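## Task

Six batteries are present and exactly two are dead. Place both dead ones in the recycling box and put no good battery there. At the end the box must be upright and level and the bulb must be lit. A battery can be seated in a holder by pushing it straight down, minus end first, onto the flared top of the spring contact beside the - mark. Anything that stays in place only because the robot is holding it is not counted.

## Robot and tools

Robot: two six-joint arms, left_arm and right_arm, each ending in a two-finger parallel gripper. Cameras: cam_head_left and cam_head_right (head), cam_left_wrist and cam_right_wrist (wrists), all 896x504 pixels. Head cameras have focal length about 434 px, wrist cameras about 392 px, principal points near the image centre.

Frame: one shared scene frame in metres. Origin is on the table surface midway between the arms; +z is up, +x reaches out across the table, and left_arm sits on the +y side. The arm names do not refer to the left or right of any picture.

Tool execute_actions. Argument actions is a list with zero or one entry. An empty list just reports the state. An entry with rows (1 to 15 rows) plus steps (1 to 15, default 15) is a motion: each row drives one control step of 1/30 s, and the final row is reused if steps exceed the rows. An entry with only steps (up to 300) is a wait, counted from the previous result. Optional pictures (true/false) chooses whether images come back. A refused call moves nothing.

Each row is a single list of 18 numbers, all in [-1, 1], covering both arms even if one is idle. Numbers 1-9 are left_arm, 10-18 right_arm. Per arm: six joint values in the order waist, shoulder, elbow, forearm roll, wrist pitch, wrist roll, then gripper position, force_limit, speed.

Joint values are offsets, not poses, in scaled joint space. They are measured from the joint angles in the latest result that printed Joint positions (before any such result in a scene, and for later calls inside one reply, from where the arm is as the action begins). They are not added to the previous row. A value of 1.0 equals 1.983 rad for waist and shoulder, 2.38 rad for elbow, 2.975 rad for forearm roll, wrist pitch and wrist roll. Joint ranges (rad): waist ±3.491, shoulder ±3.140, elbow -1.187 to 4.328, forearm roll ±3.316, wrist pitch ±3.140, wrist roll ±3.927. Asking more than 0.010 rad beyond a range end gets the call refused; the true end may differ by up to 0.010 rad, and targets beyond it are clipped, reported as "joint sent to its limit" (possibly about an earlier, still-running motion). An all-zero joint block is not a pause: it pulls the arm back to the reference angles. Use a wait to stay put.

Gripper values are absolute settings, not offsets. position: +1 = open, 50 mm between pads; near -0.65 the pads meet; -1 = close until an object blocks the fingers (use this to grasp). force_limit per pad: -1 about 20 N, 0 about 102 N, +1 about 185 N (actual can be ~17% higher). speed of the gap change: -1 = 20 mm/s, 0 = 85, +1 = 150. To leave a gripper unchanged, resend its previous three values; a 0 is a real command. New force or speed only applies once position changes by at least 0.01; to grip more gently, open and re-close.

Motion behaviour: joint speed and acceleration are capped, each target stays within a fixed lead of the measured angle (0.805 rad waist/shoulder, 0.966 elbow, 1.21 wrist joints), and targets that would move the gripper over 70 mm from where it is get scaled back. Big moves need several calls. Between calls, including while the operator is composing a reply, the arms keep heading to the last target until they settle or a step is HELD.

Gripper geometry: fingers point along the gripper's +z and close along its x. end_effector_position is the point between the pads; fingertips extend 17.5 mm past it. A flat block protrudes about 9 cm toward the gripper's -y from the last joint axis and turns with it. Turning only the last joint moves the pad point around a 25 mm circle.

Result lines: per arm end_effector_position (m) and end_effector_quat_wxyz in the scene frame, less accurate at long reach. Joint positions and Joint velocities list each arm's joints in order (rad, rad/s). object_status: 0 moving, 1 blocked while opening, 2 blocked while closing (a grasp; confirm this), 3 reached target or pads met (usually empty). A new position resets it to 0 briefly. position_measured in counts: opening ≈ (250 - counts) x 0.202 mm. After a grasp at force_limit -1, status stays 2 even if the object slips out; gripping a fixed, off-centre object weakens over time. Flange force: estimated external force on the gripper, noisy, includes held weight; "no reading" means none available. HELD marks steps where the row was partly or wholly not sent; "joint command not followed" means the clearance check altered joint targets. MOTOR HOT warns of heating; OVER-TEMPERATURE FAULT means brakes until cooled.

Faults: a joint torque reaching its load limit (148 N m for waist, shoulder, elbow; 37.2 N m for wrist joints, held weight included) or any outside force of 150 N stops that arm for 10 s and skips the rest of the call.

Tool zoom_image: camera (one of the four names) and region [x0, y0, x1, y1] in pixels of that camera's latest full image, origin top-left, at most 504 by 504; returns an enlarged view.

Tool finished_scene: argument scene is the number of the current scene. It ends that scene irreversibly, reports success, and starts the next task. Replying with no tool call ends everything.

Avoid: dropping batteries, knocking anything off the table, tipping the box, arms colliding or pressing each other, slamming or hard shoving. Occasional brief tugs on held parts or pushes on loose items can occur.

Each tool is called after "Emit:" as a command line: name --argument value for each argument, lists and objects as JSON in quotes; but a table of rows of numbers goes row by row, as --pt "numbers of a row", without its own name.

## Session

Emit:
execute_actions --actions '[]'

Scene clock: 0.00 s of 8400.00 s.
left_arm: end_effector_position=(+0.3798, -0.1456, +0.2034) position_measured=3 object_status=3 end_effector_quat_wxyz=(+0.135, -0.188, +0.918, -0.322) | right_arm: end_effector_position=(+0.4023, -0.6795, +0.1882) position_measured=3 object_status=3 end_effector_quat_wxyz=(+0.094, +0.967, -0.234, +0.024)
Joint positions: left_arm=[-0.835 -0.016 -0.551  0.562 -0.408  2.17 ] | right_arm=[-0.316 -0.03  -0.277  0.197 -1.278 -1.854]
Joint velocities: left_arm=[ 0.     0.    -0.001  0.001 -0.    -0.001] | right_arm=[-0.     0.001  0.001 -0.001  0.    -0.001]
Flange force (N, the push that the arm receives, along the gripper's own x y z axes): no reading

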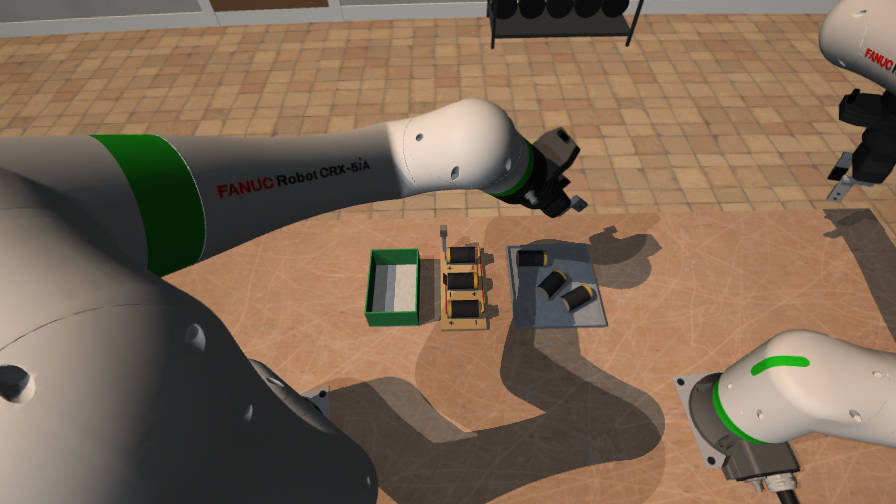

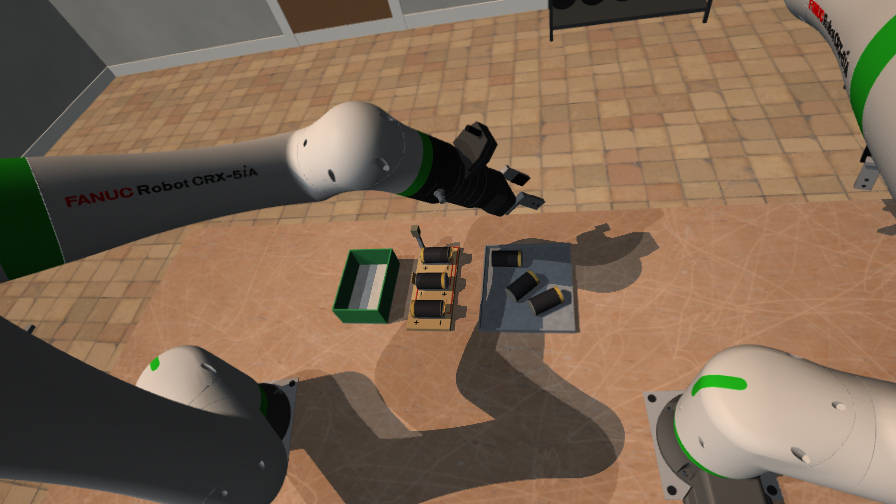

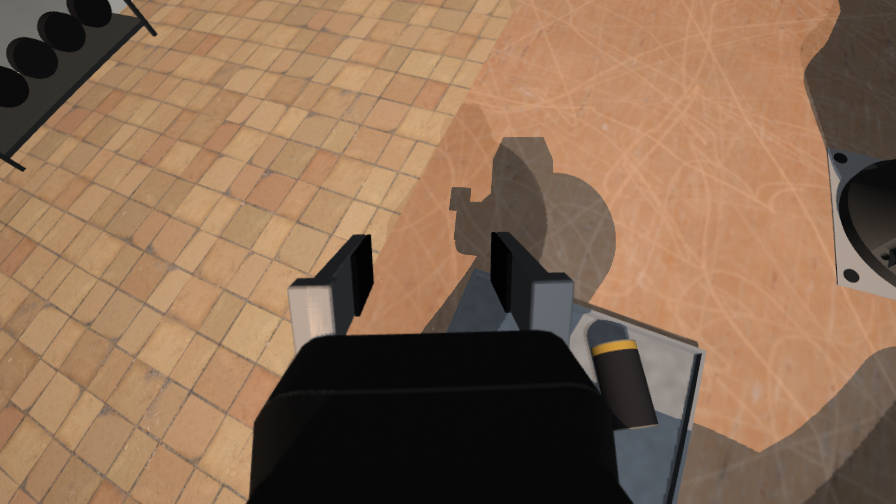

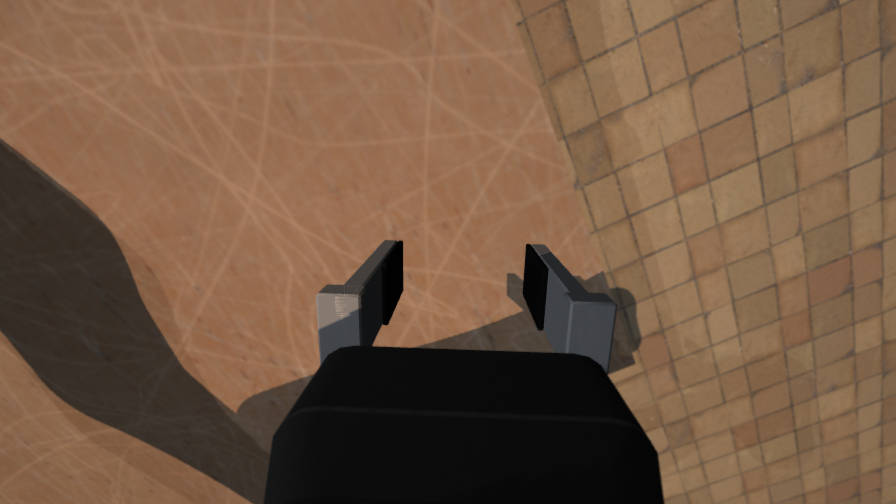

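Emit:
zoom_image --camera "cam_head_left" --region '[350, 210, 630, 350]'

Emit:
zoom_image --camera "cam_head_right" --region '[390, 210, 480, 340]'

Region (350, 210, 630, 350) of cam_head_left's 896x504 image, scaled by 1.800, with more detail than that image has.

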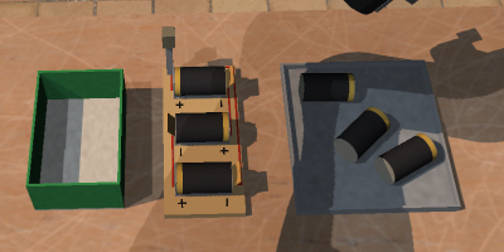

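Region (390, 210, 480, 340) of cam_head_right's 896x504 image, scaled by 3.877, with more detail than that image has; it fills the left 349 columns of this view, and the rest is white.

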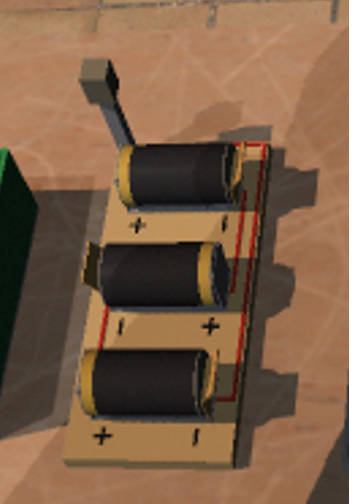

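Emit:
execute_actions --actions '[{"rows":[[0.65,0,0,0,0,0,1,0,0,0.722,0.008,0.045,-0.066,-0.047,-0.304,1,-0.5,0.5]],"steps":15}]' --pictures false

Emit:
execute_actions --actions '[{"steps":60}]'

Scene clock: 37.03 s of 8400.00 s.
left_arm: end_effector_position=(+0.5096, -0.0198, +0.2034) position_measured=3 object_status=3 end_effector_quat_wxyz=(+0.179, -0.314, +0.883, -0.300) | right_arm: end_effector_position=(+0.4688, -0.5305, +0.1917) position_measured=3 object_status=3 end_effector_quat_wxyz=(+0.055, +0.968, -0.241, +0.034)
Joint positions: left_arm=[-0.554 -0.016 -0.551  0.562 -0.408  2.17 ] | right_arm=[ 0.003 -0.025 -0.241  0.13  -1.326 -2.165]
Joint velocities: left_arm=[ 0.689  0.     0.001  0.     0.    -0.001] | right_arm=[ 0.82   0.012  0.078 -0.139 -0.099 -0.644]
Flange force (N, the push that the arm receives, along the gripper's own x y z axes): left_arm=[-1.9 -1.7 1.0] | right_arm=[5.6 2.5 2.9]
Steps of this call (steps 1 to 90: nothing new was sent; then 33.53 s passed at rest; steps 91 to 105: all 15 steps of this action). Readings (joint positions | what the end effector reports):
91: left_arm=[-0.835 -0.016 -0.551 0.562 -0.408 2.170] | right_arm=[-0.316 -0.030 -0.277 0.197 -1.278 -1.854] | left_arm position_measured=3 object_status=3 | right_arm position_measured=3 object_status=3
92: left_arm=[-0.832 -0.016 -0.551 0.562 -0.408 2.170] | right_arm=[-0.313 -0.030 -0.277 0.197 -1.278 -1.857] | left_arm position_measured=3 object_status=3 | right_arm position_measured=3 object_status=3
94: left_arm=[-0.809 -0.016 -0.551 0.562 -0.408 2.170] | right_arm=[-0.291 -0.030 -0.274 0.191 -1.282 -1.882] | left_arm position_measured=3 object_status=3 | right_arm position_measured=3 object_status=3
98: left_arm=[-0.717 -0.016 -0.551 0.562 -0.408 2.170] | right_arm=[-0.189 -0.028 -0.261 0.167 -1.300 -1.992] | left_arm position_measured=3 object_status=3 | right_arm position_measured=3 object_status=3
105: the state above

Scene clock: 39.03 s of 8400.00 s.
left_arm: end_effector_position=(+0.6071, +0.5969, +0.2034) position_measured=3 object_status=3 end_effector_quat_wxyz=(-0.301, +0.702, -0.621, +0.176) | right_arm: end_effector_position=(+0.2986, -0.0509, +0.2001) position_measured=3 object_status=3 end_effector_quat_wxyz=(+0.002, +1.000, +0.001, -0.000)
Joint positions: left_arm=[ 0.455 -0.016 -0.551  0.562 -0.408  2.17 ] | right_arm=[ 1.116 -0.014 -0.17   0.001 -1.418 -2.759]
Joint velocities: left_arm=[ 0.    -0.    -0.001  0.002  0.    -0.001] | right_arm=[ 0.001 -0.     0.001 -0.     0.002  0.001]
Flange force (N, the push that the arm receives, along the gripper's own x y z axes): left_arm=[-0.1 -2.6 0.2] | right_arm=[2.7 -0.3 -0.8]
Steps of this call (steps 1 to 60: the robot went on to your last target). Readings (joint positions | what the end effector reports):
1: left_arm=[-0.531 -0.016 -0.551 0.562 -0.408 2.170] | right_arm=[0.031 -0.024 -0.238 0.125 -1.330 -2.187] | left_arm position_measured=3 object_status=3 | right_arm position_measured=3 object_status=3
2: left_arm=[-0.507 -0.016 -0.551 0.562 -0.408 2.170] | right_arm=[0.059 -0.024 -0.236 0.121 -1.333 -2.207] | left_arm position_measured=3 object_status=3 | right_arm position_measured=3 object_status=3
4: left_arm=[-0.461 -0.016 -0.551 0.562 -0.408 2.170] | right_arm=[0.115 -0.023 -0.231 0.112 -1.339 -2.247] | left_arm position_measured=3 object_status=3 | right_arm position_measured=3 object_status=3
8: left_arm=[-0.367 -0.016 -0.551 0.562 -0.408 2.170] | right_arm=[0.227 -0.022 -0.223 0.097 -1.350 -2.318] | left_arm position_measured=3 object_status=3 | right_arm position_measured=3 object_status=3
60: the state above
All arms were judged still, so your last target was given up. Only a new action makes them travel on or press farther. Fingers that are still opening or closing keep moving.

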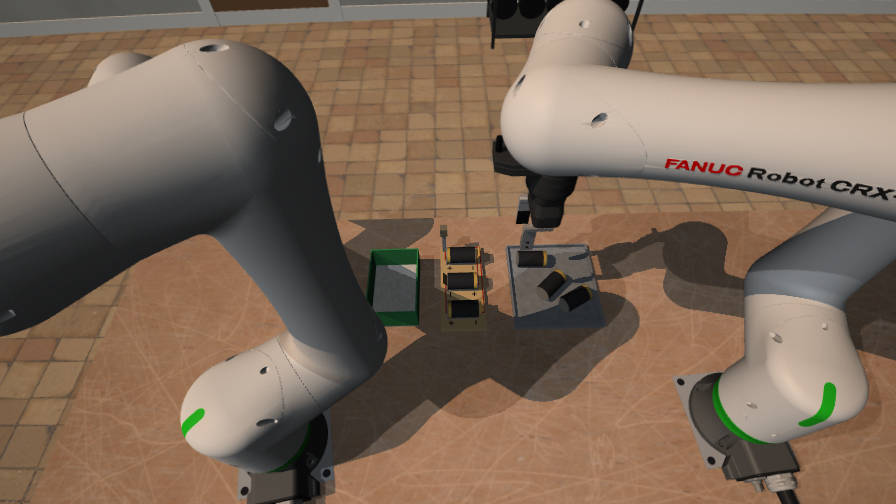

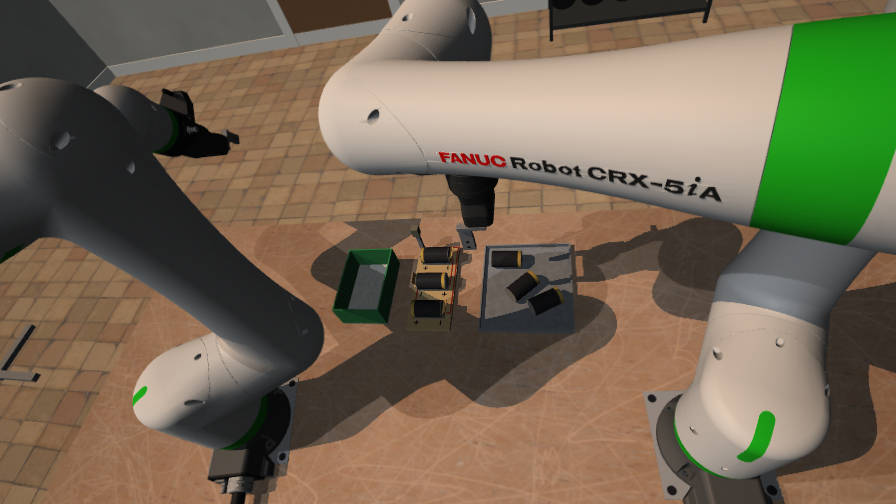

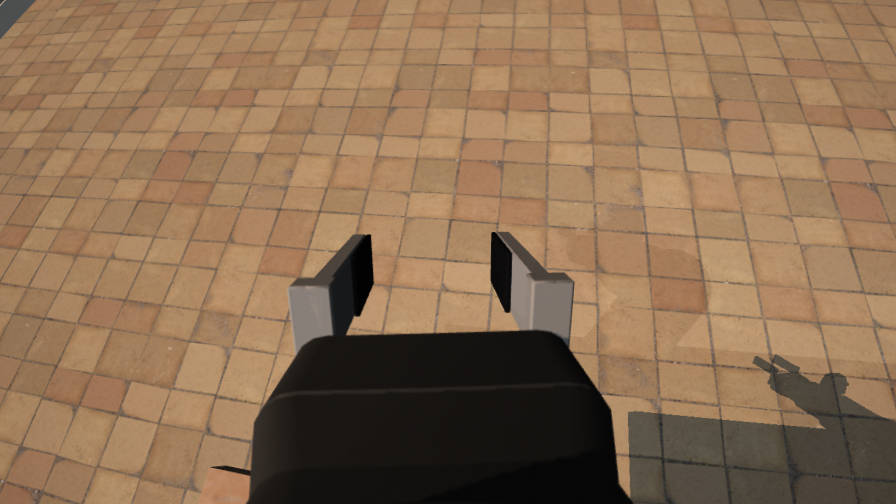

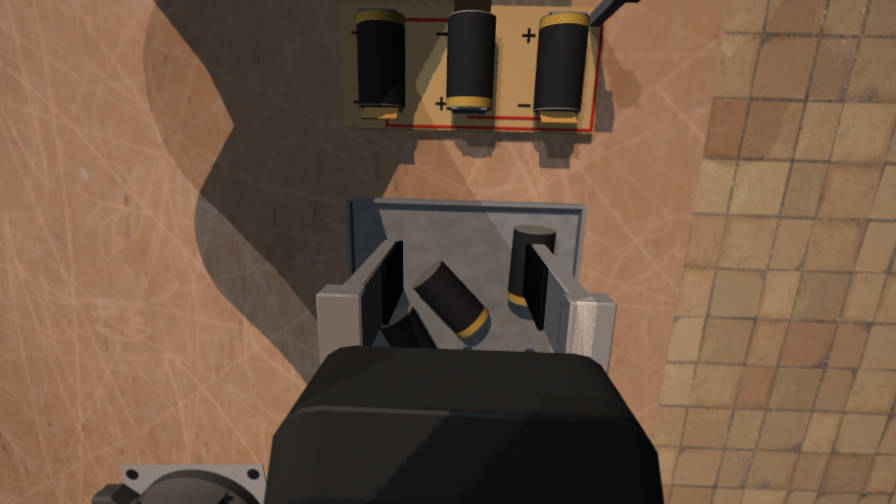

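Emit:
execute_actions --actions '[{"rows":[[0,0,0,0,0,0,1,0,0,0.0323,0.117,0.0265,0,0.0578,-0.0222,1,-0.5,0.5]],"steps":15}]' --pictures false

Emit:
execute_actions --actions '[{"steps":20}]'

Scene clock: 52.27 s of 8400.00 s.
left_arm: end_effector_position=(+0.6071, +0.5969, +0.2034) position_measured=3 object_status=3 end_effector_quat_wxyz=(-0.301, +0.702, -0.621, +0.176) | right_arm: end_effector_position=(+0.3007, +0.0403, +0.1202) position_measured=3 object_status=3 end_effector_quat_wxyz=(+0.000, +1.000, -0.000, +0.000)
Joint positions: left_arm=[ 0.455 -0.016 -0.551  0.562 -0.408  2.17 ] | right_arm=[ 1.18   0.218 -0.107  0.001 -1.247 -2.825]
Joint velocities: left_arm=[-0.     0.    -0.001  0.    -0.     0.001] | right_arm=[ 0.001  0.001  0.008  0.     0.003 -0.001]
Flange force (N, the push that the arm receives, along the gripper's own x y z axes): left_arm=[0.0 -2.5 -0.1] | right_arm=[2.6 -3.6 10.2]
Steps of this call (steps 1 to 90: nothing new was sent; then 9.73 s passed at rest; steps 91 to 105: all 15 steps of this action). Readings (joint positions | what the end effector reports):
91: left_arm=[0.455 -0.016 -0.551 0.562 -0.408 2.170] | right_arm=[1.116 -0.014 -0.170 0.001 -1.418 -2.759] | left_arm position_measured=3 object_status=3 | right_arm position_measured=3 object_status=3
92: left_arm=[0.455 -0.016 -0.551 0.562 -0.408 2.170] | right_arm=[1.117 -0.011 -0.169 0.001 -1.416 -2.759] | left_arm position_measured=3 object_status=3 | right_arm position_measured=3 object_status=3
94: left_arm=[0.455 -0.016 -0.551 0.562 -0.408 2.170] | right_arm=[1.123 0.011 -0.163 0.001 -1.400 -2.766] | left_arm position_measured=3 object_status=3 | right_arm position_measured=3 object_status=3
98: left_arm=[0.455 -0.016 -0.551 0.562 -0.408 2.170] | right_arm=[1.151 0.113 -0.136 0.001 -1.324 -2.795] | left_arm position_measured=3 object_status=3 | right_arm position_measured=3 object_status=3
105: the state above

Scene clock: 52.93 s of 8400.00 s.
left_arm: end_effector_position=(+0.6071, +0.5969, +0.2034) position_measured=3 object_status=3 end_effector_quat_wxyz=(-0.301, +0.702, -0.621, +0.176) | right_arm: end_effector_position=(+0.3008, +0.0404, +0.1201) position_measured=3 object_status=3 end_effector_quat_wxyz=(+0.000, +1.000, -0.000, +0.000)
Joint positions: left_arm=[ 0.455 -0.016 -0.551  0.562 -0.408  2.17 ] | right_arm=[ 1.18   0.218 -0.107  0.001 -1.246 -2.825]
Joint velocities: left_arm=[-0.    -0.     0.     0.002  0.    -0.001] | right_arm=[ 0.001  0.001 -0.     0.001  0.001 -0.001]
Flange force (N, the push that the arm receives, along the gripper's own x y z axes): left_arm=[-0.3 -1.5 0.5] | right_arm=[5.3 -4.6 0.3]
Steps of this call (steps 1 to 15: the robot went on to your last target; steps 16 to 20: nothing new was sent). Readings (joint positions | what the end effector reports):
1: left_arm=[0.455 -0.016 -0.551 0.562 -0.408 2.170] | right_arm=[1.180 0.218 -0.107 0.001 -1.246 -2.825] | left_arm position_measured=3 object_status=3 | right_arm position_measured=3 object_status=3
2: left_arm=[0.455 -0.016 -0.551 0.562 -0.408 2.170] | right_arm=[1.180 0.218 -0.107 0.001 -1.246 -2.825] | left_arm position_measured=3 object_status=3 | right_arm position_measured=3 object_status=3
4: left_arm=[0.455 -0.016 -0.551 0.562 -0.408 2.170] | right_arm=[1.180 0.218 -0.107 0.001 -1.246 -2.825] | left_arm position_measured=3 object_status=3 | right_arm position_measured=3 object_status=3
8: left_arm=[0.455 -0.016 -0.551 0.562 -0.408 2.170] | right_arm=[1.180 0.218 -0.107 0.001 -1.246 -2.825] | left_arm position_measured=3 object_status=3 | right_arm position_measured=3 object_status=3
20: the state above
All arms were judged still, so your last target was given up. Only a new action makes them travel on or press farther. Fingers that are still opening or closing keep moving.

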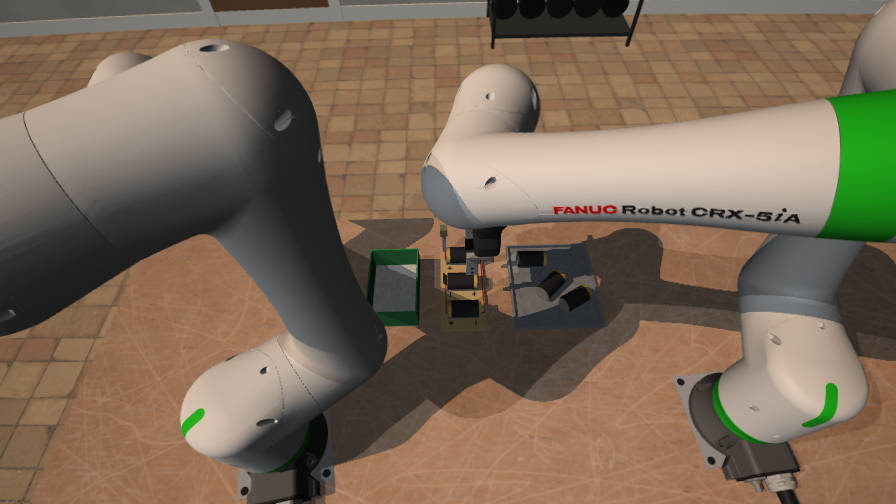

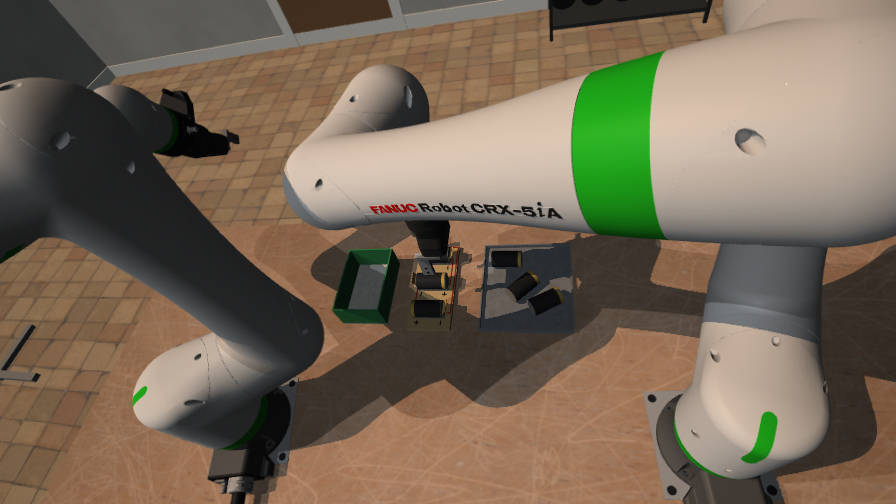

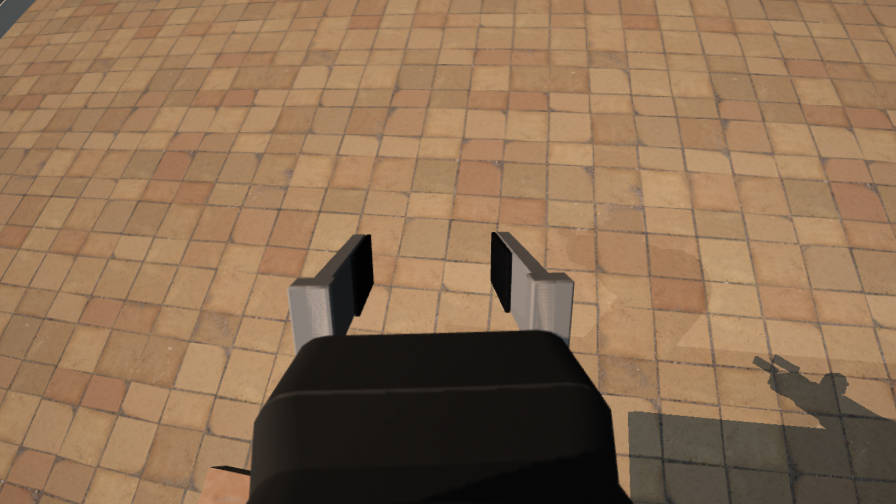

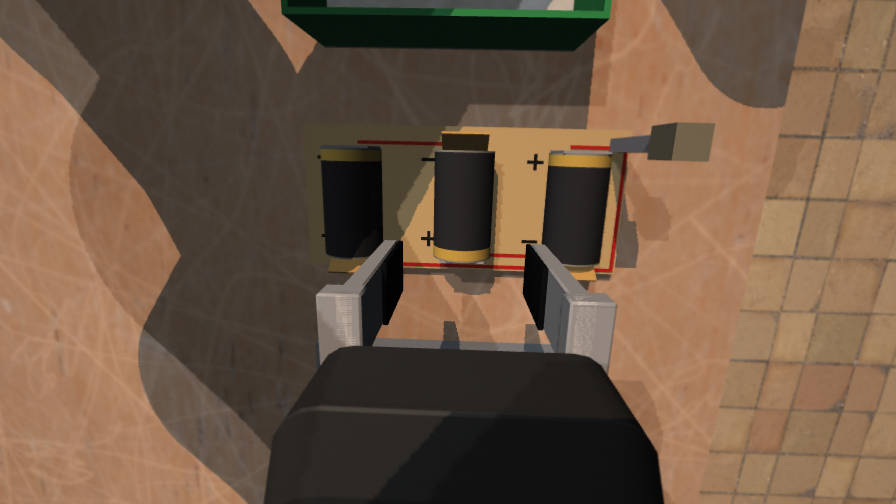

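Emit:
execute_actions --actions '[{"rows":[[0,0,0,0,0,0,1,0,0,0.003,0.0428,-0.0129,0,0.0389,-0.002,1,-0.5,0.5]],"steps":15}]'

Scene clock: 63.43 s of 8400.00 s.
left_arm: end_effector_position=(+0.6071, +0.5969, +0.2034) position_measured=3 object_status=3 end_effector_quat_wxyz=(-0.301, +0.702, -0.621, +0.176) | right_arm: end_effector_position=(+0.3028, +0.0565, +0.0651) position_measured=3 object_status=3 end_effector_quat_wxyz=(+0.000, +1.000, -0.000, +0.000)
Joint positions: left_arm=[ 0.455 -0.016 -0.551  0.562 -0.408  2.17 ] | right_arm=[ 1.186  0.303 -0.138  0.001 -1.131 -2.831]
Joint velocities: left_arm=[-0.     0.    -0.001 -0.002  0.    -0.002] | right_arm=[-0.001 -0.     0.001 -0.001  0.001 -0.002]
Flange force (N, the push that the arm receives, along the gripper's own x y z axes): left_arm=[0.0 -2.0 0.5] | right_arm=[5.4 -3.6 2.2]
Steps of this call (steps 1 to 90: nothing new was sent; then 7.00 s passed at rest; steps 91 to 105: all 15 steps of this action). Readings (joint positions | what the end effector reports):
91: left_arm=[0.455 -0.016 -0.551 0.562 -0.408 2.170] | right_arm=[1.180 0.218 -0.107 0.001 -1.246 -2.825] | left_arm position_measured=3 object_status=3 | right_arm position_measured=3 object_status=3
92: left_arm=[0.455 -0.016 -0.551 0.562 -0.408 2.170] | right_arm=[1.180 0.221 -0.108 0.001 -1.242 -2.825] | left_arm position_measured=3 object_status=3 | right_arm position_measured=3 object_status=3
94: left_arm=[0.455 -0.016 -0.551 0.562 -0.408 2.170] | right_arm=[1.182 0.243 -0.116 0.001 -1.212 -2.826] | left_arm position_measured=3 object_status=3 | right_arm position_measured=3 object_status=3
98: left_arm=[0.455 -0.016 -0.551 0.562 -0.408 2.170] | right_arm=[1.186 0.301 -0.137 0.001 -1.134 -2.830] | left_arm position_measured=3 object_status=3 | right_arm position_measured=3 object_status=3
105: the state above

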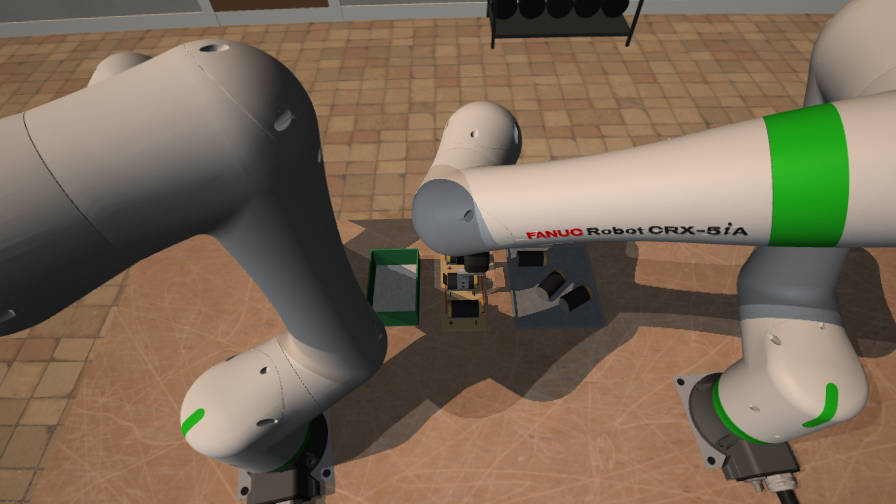

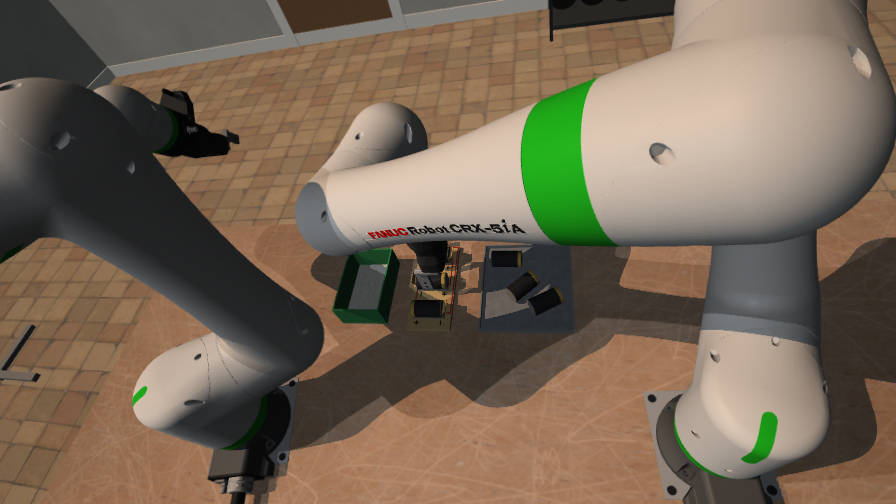

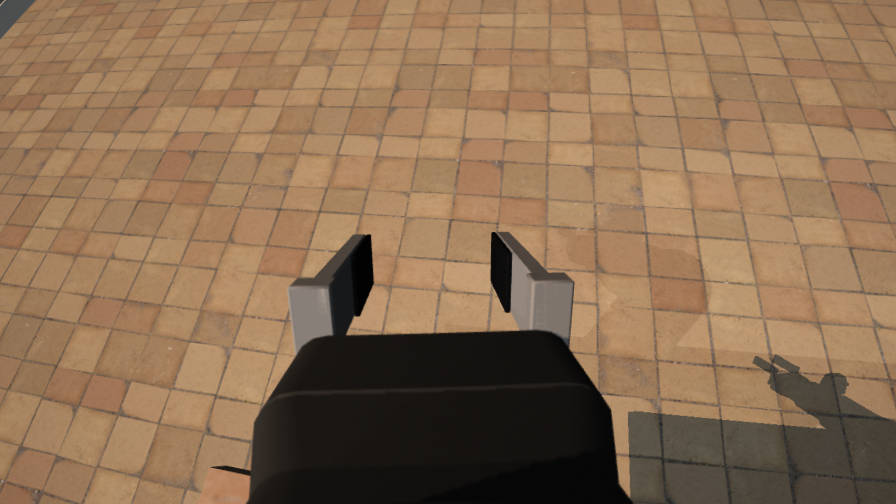

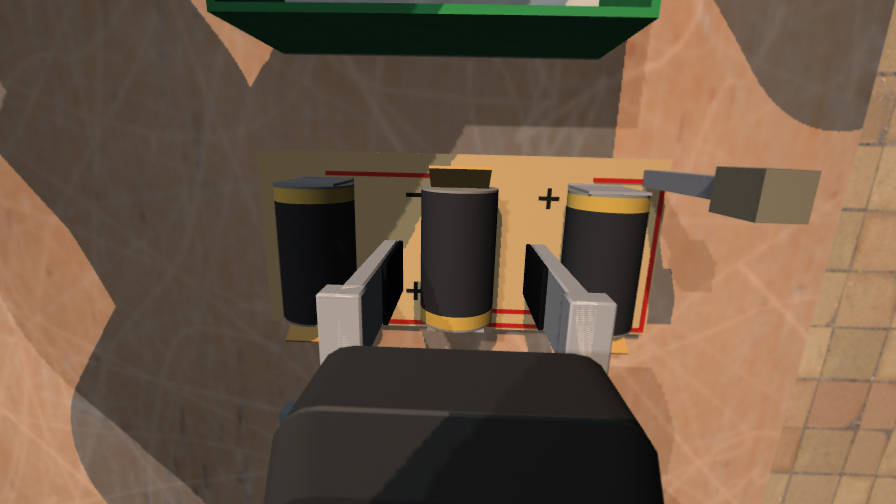

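Emit:
execute_actions --actions '[{"rows":[[0,0,0,0,0,0,1,0,0,0.001,0.0187,-0.0152,0,0.025,-0.006,1,-0.5,0.5]],"steps":12}]'

Scene clock: 66.53 s of 8400.00 s.
left_arm: end_effector_position=(+0.6071, +0.5969, +0.2034) position_measured=3 object_status=3 end_effector_quat_wxyz=(-0.301, +0.702, -0.621, +0.176) | right_arm: end_effector_position=(+0.3024, +0.0573, +0.0323) position_measured=3 object_status=3 end_effector_quat_wxyz=(-0.000, +1.000, -0.008, +0.000)
Joint positions: left_arm=[ 0.455 -0.016 -0.551  0.562 -0.408  2.17 ] | right_arm=[ 1.188  0.34  -0.174  0.001 -1.056 -2.848]
Joint velocities: left_arm=[-0.     0.     0.001 -0.     0.     0.001] | right_arm=[ 0.    -0.    -0.001 -0.     0.001  0.001]
Flange force (N, the push that the arm receives, along the gripper's own x y z axes): left_arm=[0.3 -1.5 0.4] | right_arm=[1.1 1.7 -0.4]
Steps of this call (steps 1 to 15: the robot went on to your last target; steps 16 to 81: nothing new was sent; steps 82 to 93: all 12 steps of this action). Readings (joint positions | what the end effector reports):
82: left_arm=[0.455 -0.016 -0.551 0.562 -0.408 2.170] | right_arm=[1.186 0.303 -0.138 0.001 -1.130 -2.831] | left_arm position_measured=3 object_status=3 | right_arm position_measured=3 object_status=3
83: left_arm=[0.455 -0.016 -0.551 0.562 -0.408 2.170] | right_arm=[1.186 0.305 -0.140 0.001 -1.126 -2.832] | left_arm position_measured=3 object_status=3 | right_arm position_measured=3 object_status=3
85: left_arm=[0.455 -0.016 -0.551 0.562 -0.408 2.170] | right_arm=[1.187 0.321 -0.156 0.001 -1.093 -2.839] | left_arm position_measured=3 object_status=3 | right_arm position_measured=3 object_status=3
89: left_arm=[0.455 -0.016 -0.551 0.562 -0.408 2.170] | right_arm=[1.188 0.340 -0.174 0.001 -1.056 -2.848] | left_arm position_measured=3 object_status=3 | right_arm position_measured=3 object_status=3
93: the state above

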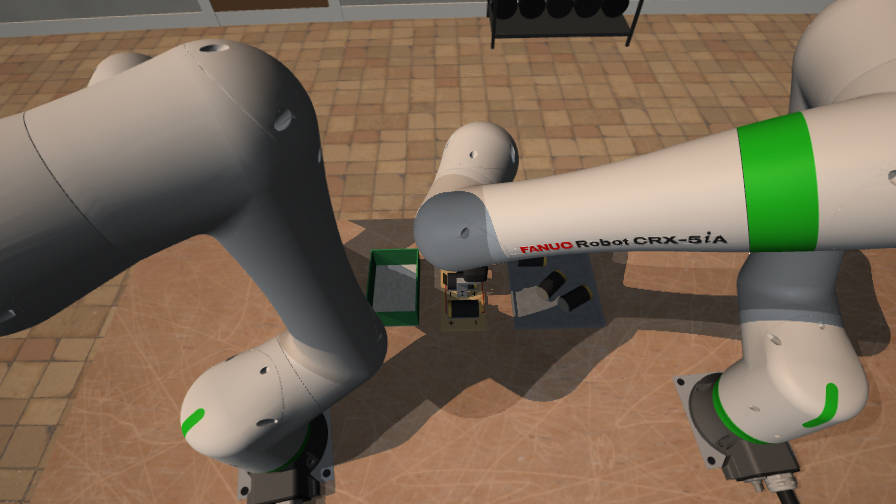

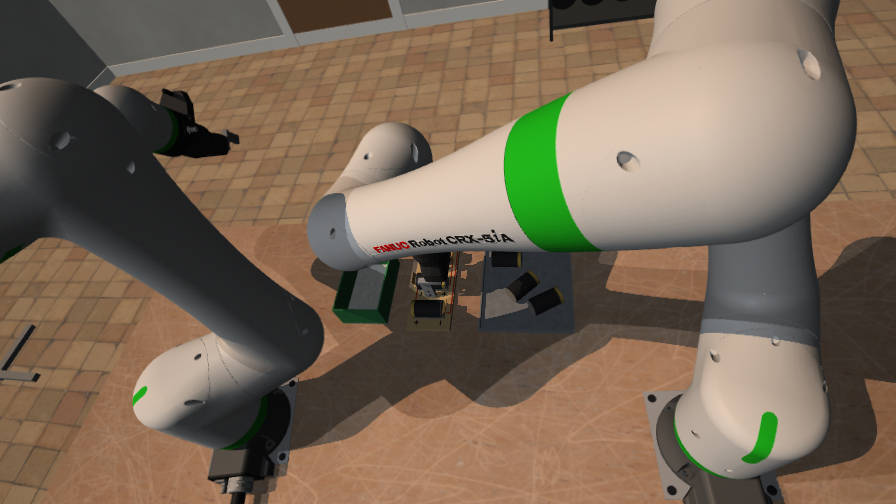

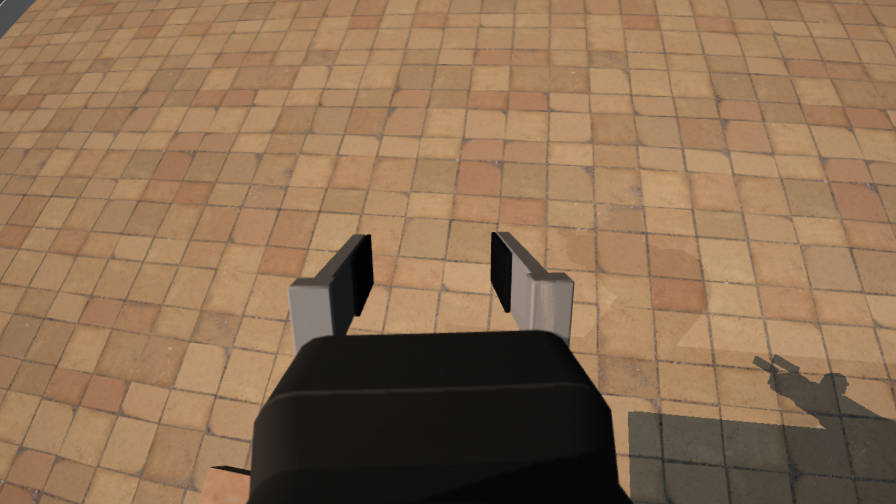

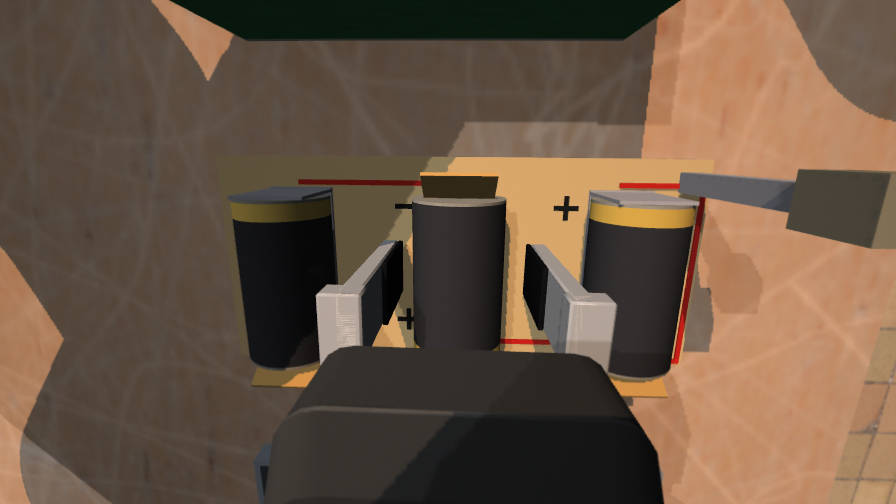

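Emit:
execute_actions --actions '[{"rows":[[0,0,0,0,0,0,1,0,0,0.0023,0,0,0,0,-0.0015,1,-0.3,0],[0,0,0,0,0,0,1,0,0,0.0023,0,0,0,0,-0.0015,1,-0.3,0],[0,0,0,0,0,0,1,0,0,0.0023,0,0,0,0,-0.0015,1,-0.3,0],[0,0,0,0,0,0,1,0,0,0.0023,0,0,0,0,-0.0015,-1,-0.3,0]],"steps":15}]' --pictures false

Scene clock: 70.37 s of 8400.00 s.
left_arm: end_effector_position=(+0.6071, +0.5969, +0.2034) position_measured=3 object_status=3 end_effector_quat_wxyz=(-0.301, +0.702, -0.621, +0.176) | right_arm: end_effector_position=(+0.3004, +0.0586, +0.0323) position_measured=91 object_status=0 end_effector_quat_wxyz=(-0.000, +1.000, -0.008, +0.001)
Joint positions: left_arm=[ 0.455 -0.016 -0.551  0.562 -0.408  2.17 ] | right_arm=[ 1.192  0.34  -0.174  0.001 -1.056 -2.853]
Joint velocities: left_arm=[-0.     0.    -0.001 -0.    -0.     0.001] | right_arm=[-0.     0.001  0.001 -0.001  0.002 -0.002]
Flange force (N, the push that the arm receives, along the gripper's own x y z axes): left_arm=[-0.8 -1.2 -0.4] | right_arm=[4.4 -1.2 1.2]
Steps of this call (steps 1 to 15: the robot went on to your last target; steps 16 to 90: nothing new was sent; then 0.33 s passed at rest; steps 91 to 105: all 15 steps of this action). Readings (joint positions | what the end effector reports):
91: left_arm=[0.455 -0.016 -0.551 0.562 -0.408 2.170] | right_arm=[1.188 0.340 -0.174 0.001 -1.056 -2.848] | left_arm position_measured=3 object_status=3 | right_arm position_measured=3 object_status=3
92: left_arm=[0.455 -0.016 -0.551 0.562 -0.408 2.170] | right_arm=[1.190 0.340 -0.174 0.001 -1.056 -2.850] | left_arm position_measured=3 object_status=3 | right_arm position_measured=3 object_status=3
94: left_arm=[0.455 -0.016 -0.551 0.562 -0.408 2.170] | right_arm=[1.192 0.340 -0.174 0.001 -1.056 -2.853] | left_arm position_measured=3 object_status=3 | right_arm position_measured=8 object_status=0
98: left_arm=[0.455 -0.016 -0.551 0.562 -0.408 2.170] | right_arm=[1.192 0.340 -0.174 0.001 -1.056 -2.853] | left_arm position_measured=3 object_status=3 | right_arm position_measured=64 object_status=0
105: the state above

Lifting gradually to z≈0.065.

Emit:
execute_actions --actions '[{"rows":[[0,0,0,0,0,0,1,0,0,0,-0.002,0.0016,0,-0.0027,0,-1,-0.3,0],[0,0,0,0,0,0,1,0,0,0,-0.004,0.0032,0,-0.0053,0,-1,-0.3,0],[0,0,0,0,0,0,1,0,0,0,-0.006,0.0049,0,-0.008,0,-1,-0.3,0],[0,0,0,0,0,0,1,0,0,0,-0.008,0.0065,0,-0.0107,0,-1,-0.3,0],[0,0,0,0,0,0,1,0,0,0,-0.010,0.0081,0,-0.0134,0,-1,-0.3,0],[0,0,0,0,0,0,1,0,0,0,-0.012,0.0098,0,-0.016,0,-1,-0.3,0],[0,0,0,0,0,0,1,0,0,0,-0.014,0.0114,0,-0.0187,0,-1,-0.3,0],[0,0,0,0,0,0,1,0,0,0,-0.016,0.013,0,-0.0214,0,-1,-0.3,0],[0,0,0,0,0,0,1,0,0,0,-0.0187,0.0152,0,-0.025,0,-1,-0.3,0]],"steps":14}]'

Scene clock: 75.80 s of 8400.00 s.
left_arm: end_effector_position=(+0.6071, +0.5969, +0.2034) position_measured=3 object_status=3 end_effector_quat_wxyz=(-0.301, +0.702, -0.621, +0.176) | right_arm: end_effector_position=(+0.3003, +0.0583, +0.0650) position_measured=91 object_status=2 end_effector_quat_wxyz=(+0.000, +1.000, -0.008, +0.000)
Joint positions: left_arm=[ 0.455 -0.016 -0.551  0.562 -0.408  2.17 ] | right_arm=[ 1.192  0.303 -0.138  0.001 -1.13  -2.853]
Joint velocities: left_arm=[-0.    -0.     0.     0.001  0.    -0.002] | right_arm=[ 0.     0.     0.004  0.002 -0.001  0.002]
Flange force (N, the push that the arm receives, along the gripper's own x y z axes): left_arm=[-0.4 -1.1 -0.4] | right_arm=[5.0 -3.3 4.2]
Steps of this call (steps 1 to 15: the robot went on to your last target; steps 16 to 90: nothing new was sent; then 1.97 s passed at rest; steps 91 to 104: all 14 steps of this action). Readings (joint positions | what the end effector reports):
91: left_arm=[0.455 -0.016 -0.551 0.562 -0.408 2.170] | right_arm=[1.192 0.340 -0.174 0.001 -1.056 -2.853] | left_arm position_measured=3 object_status=3 | right_arm position_measured=91 object_status=2
92: left_arm=[0.455 -0.016 -0.551 0.562 -0.408 2.170] | right_arm=[1.192 0.339 -0.173 0.001 -1.059 -2.853] | left_arm position_measured=3 object_status=3 | right_arm position_measured=91 object_status=2
94: left_arm=[0.455 -0.016 -0.551 0.562 -0.408 2.170] | right_arm=[1.192 0.333 -0.166 0.001 -1.072 -2.853] | left_arm position_measured=3 object_status=3 | right_arm position_measured=91 object_status=2
98: left_arm=[0.455 -0.016 -0.551 0.562 -0.408 2.170] | right_arm=[1.192 0.316 -0.151 0.001 -1.103 -2.853] | left_arm position_measured=3 object_status=3 | right_arm position_measured=91 object_status=2
104: the state above

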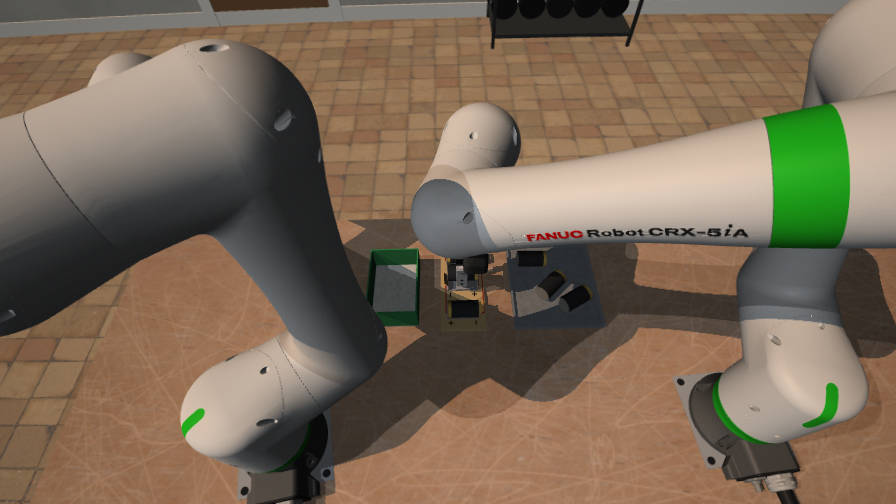

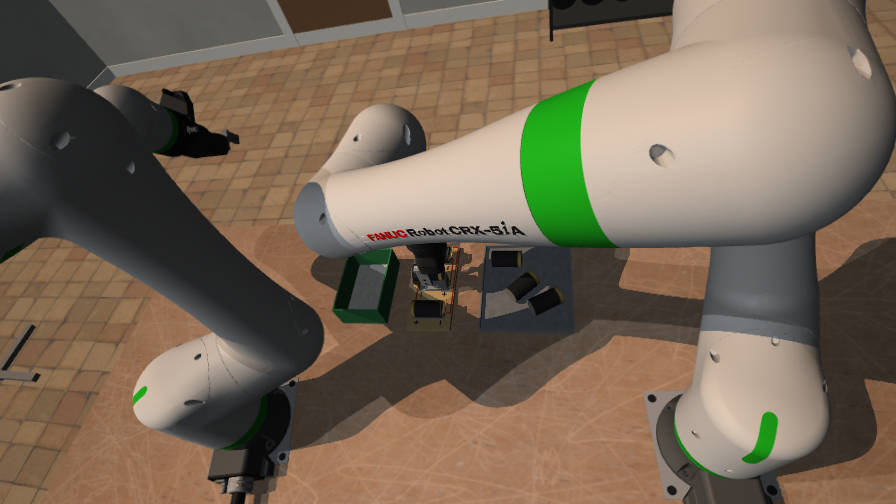

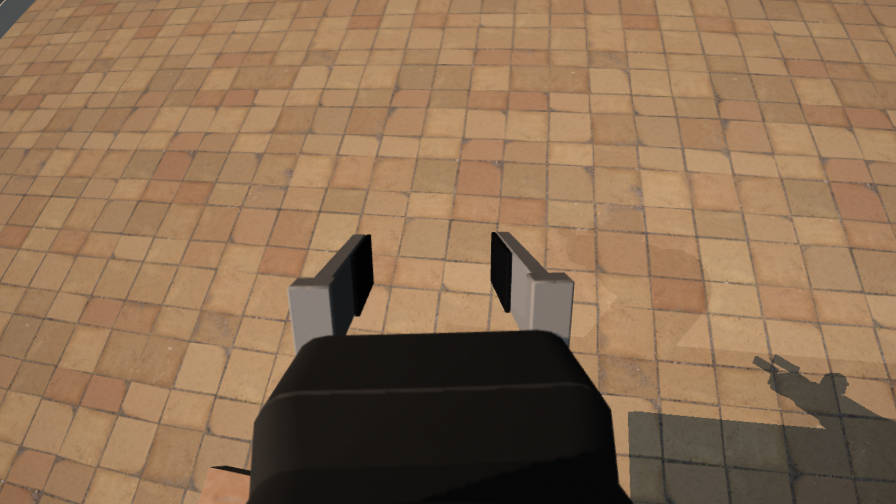

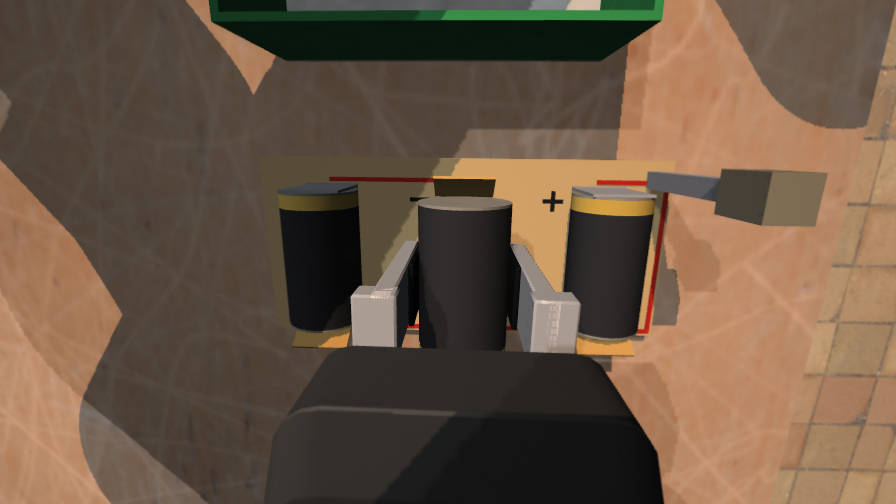

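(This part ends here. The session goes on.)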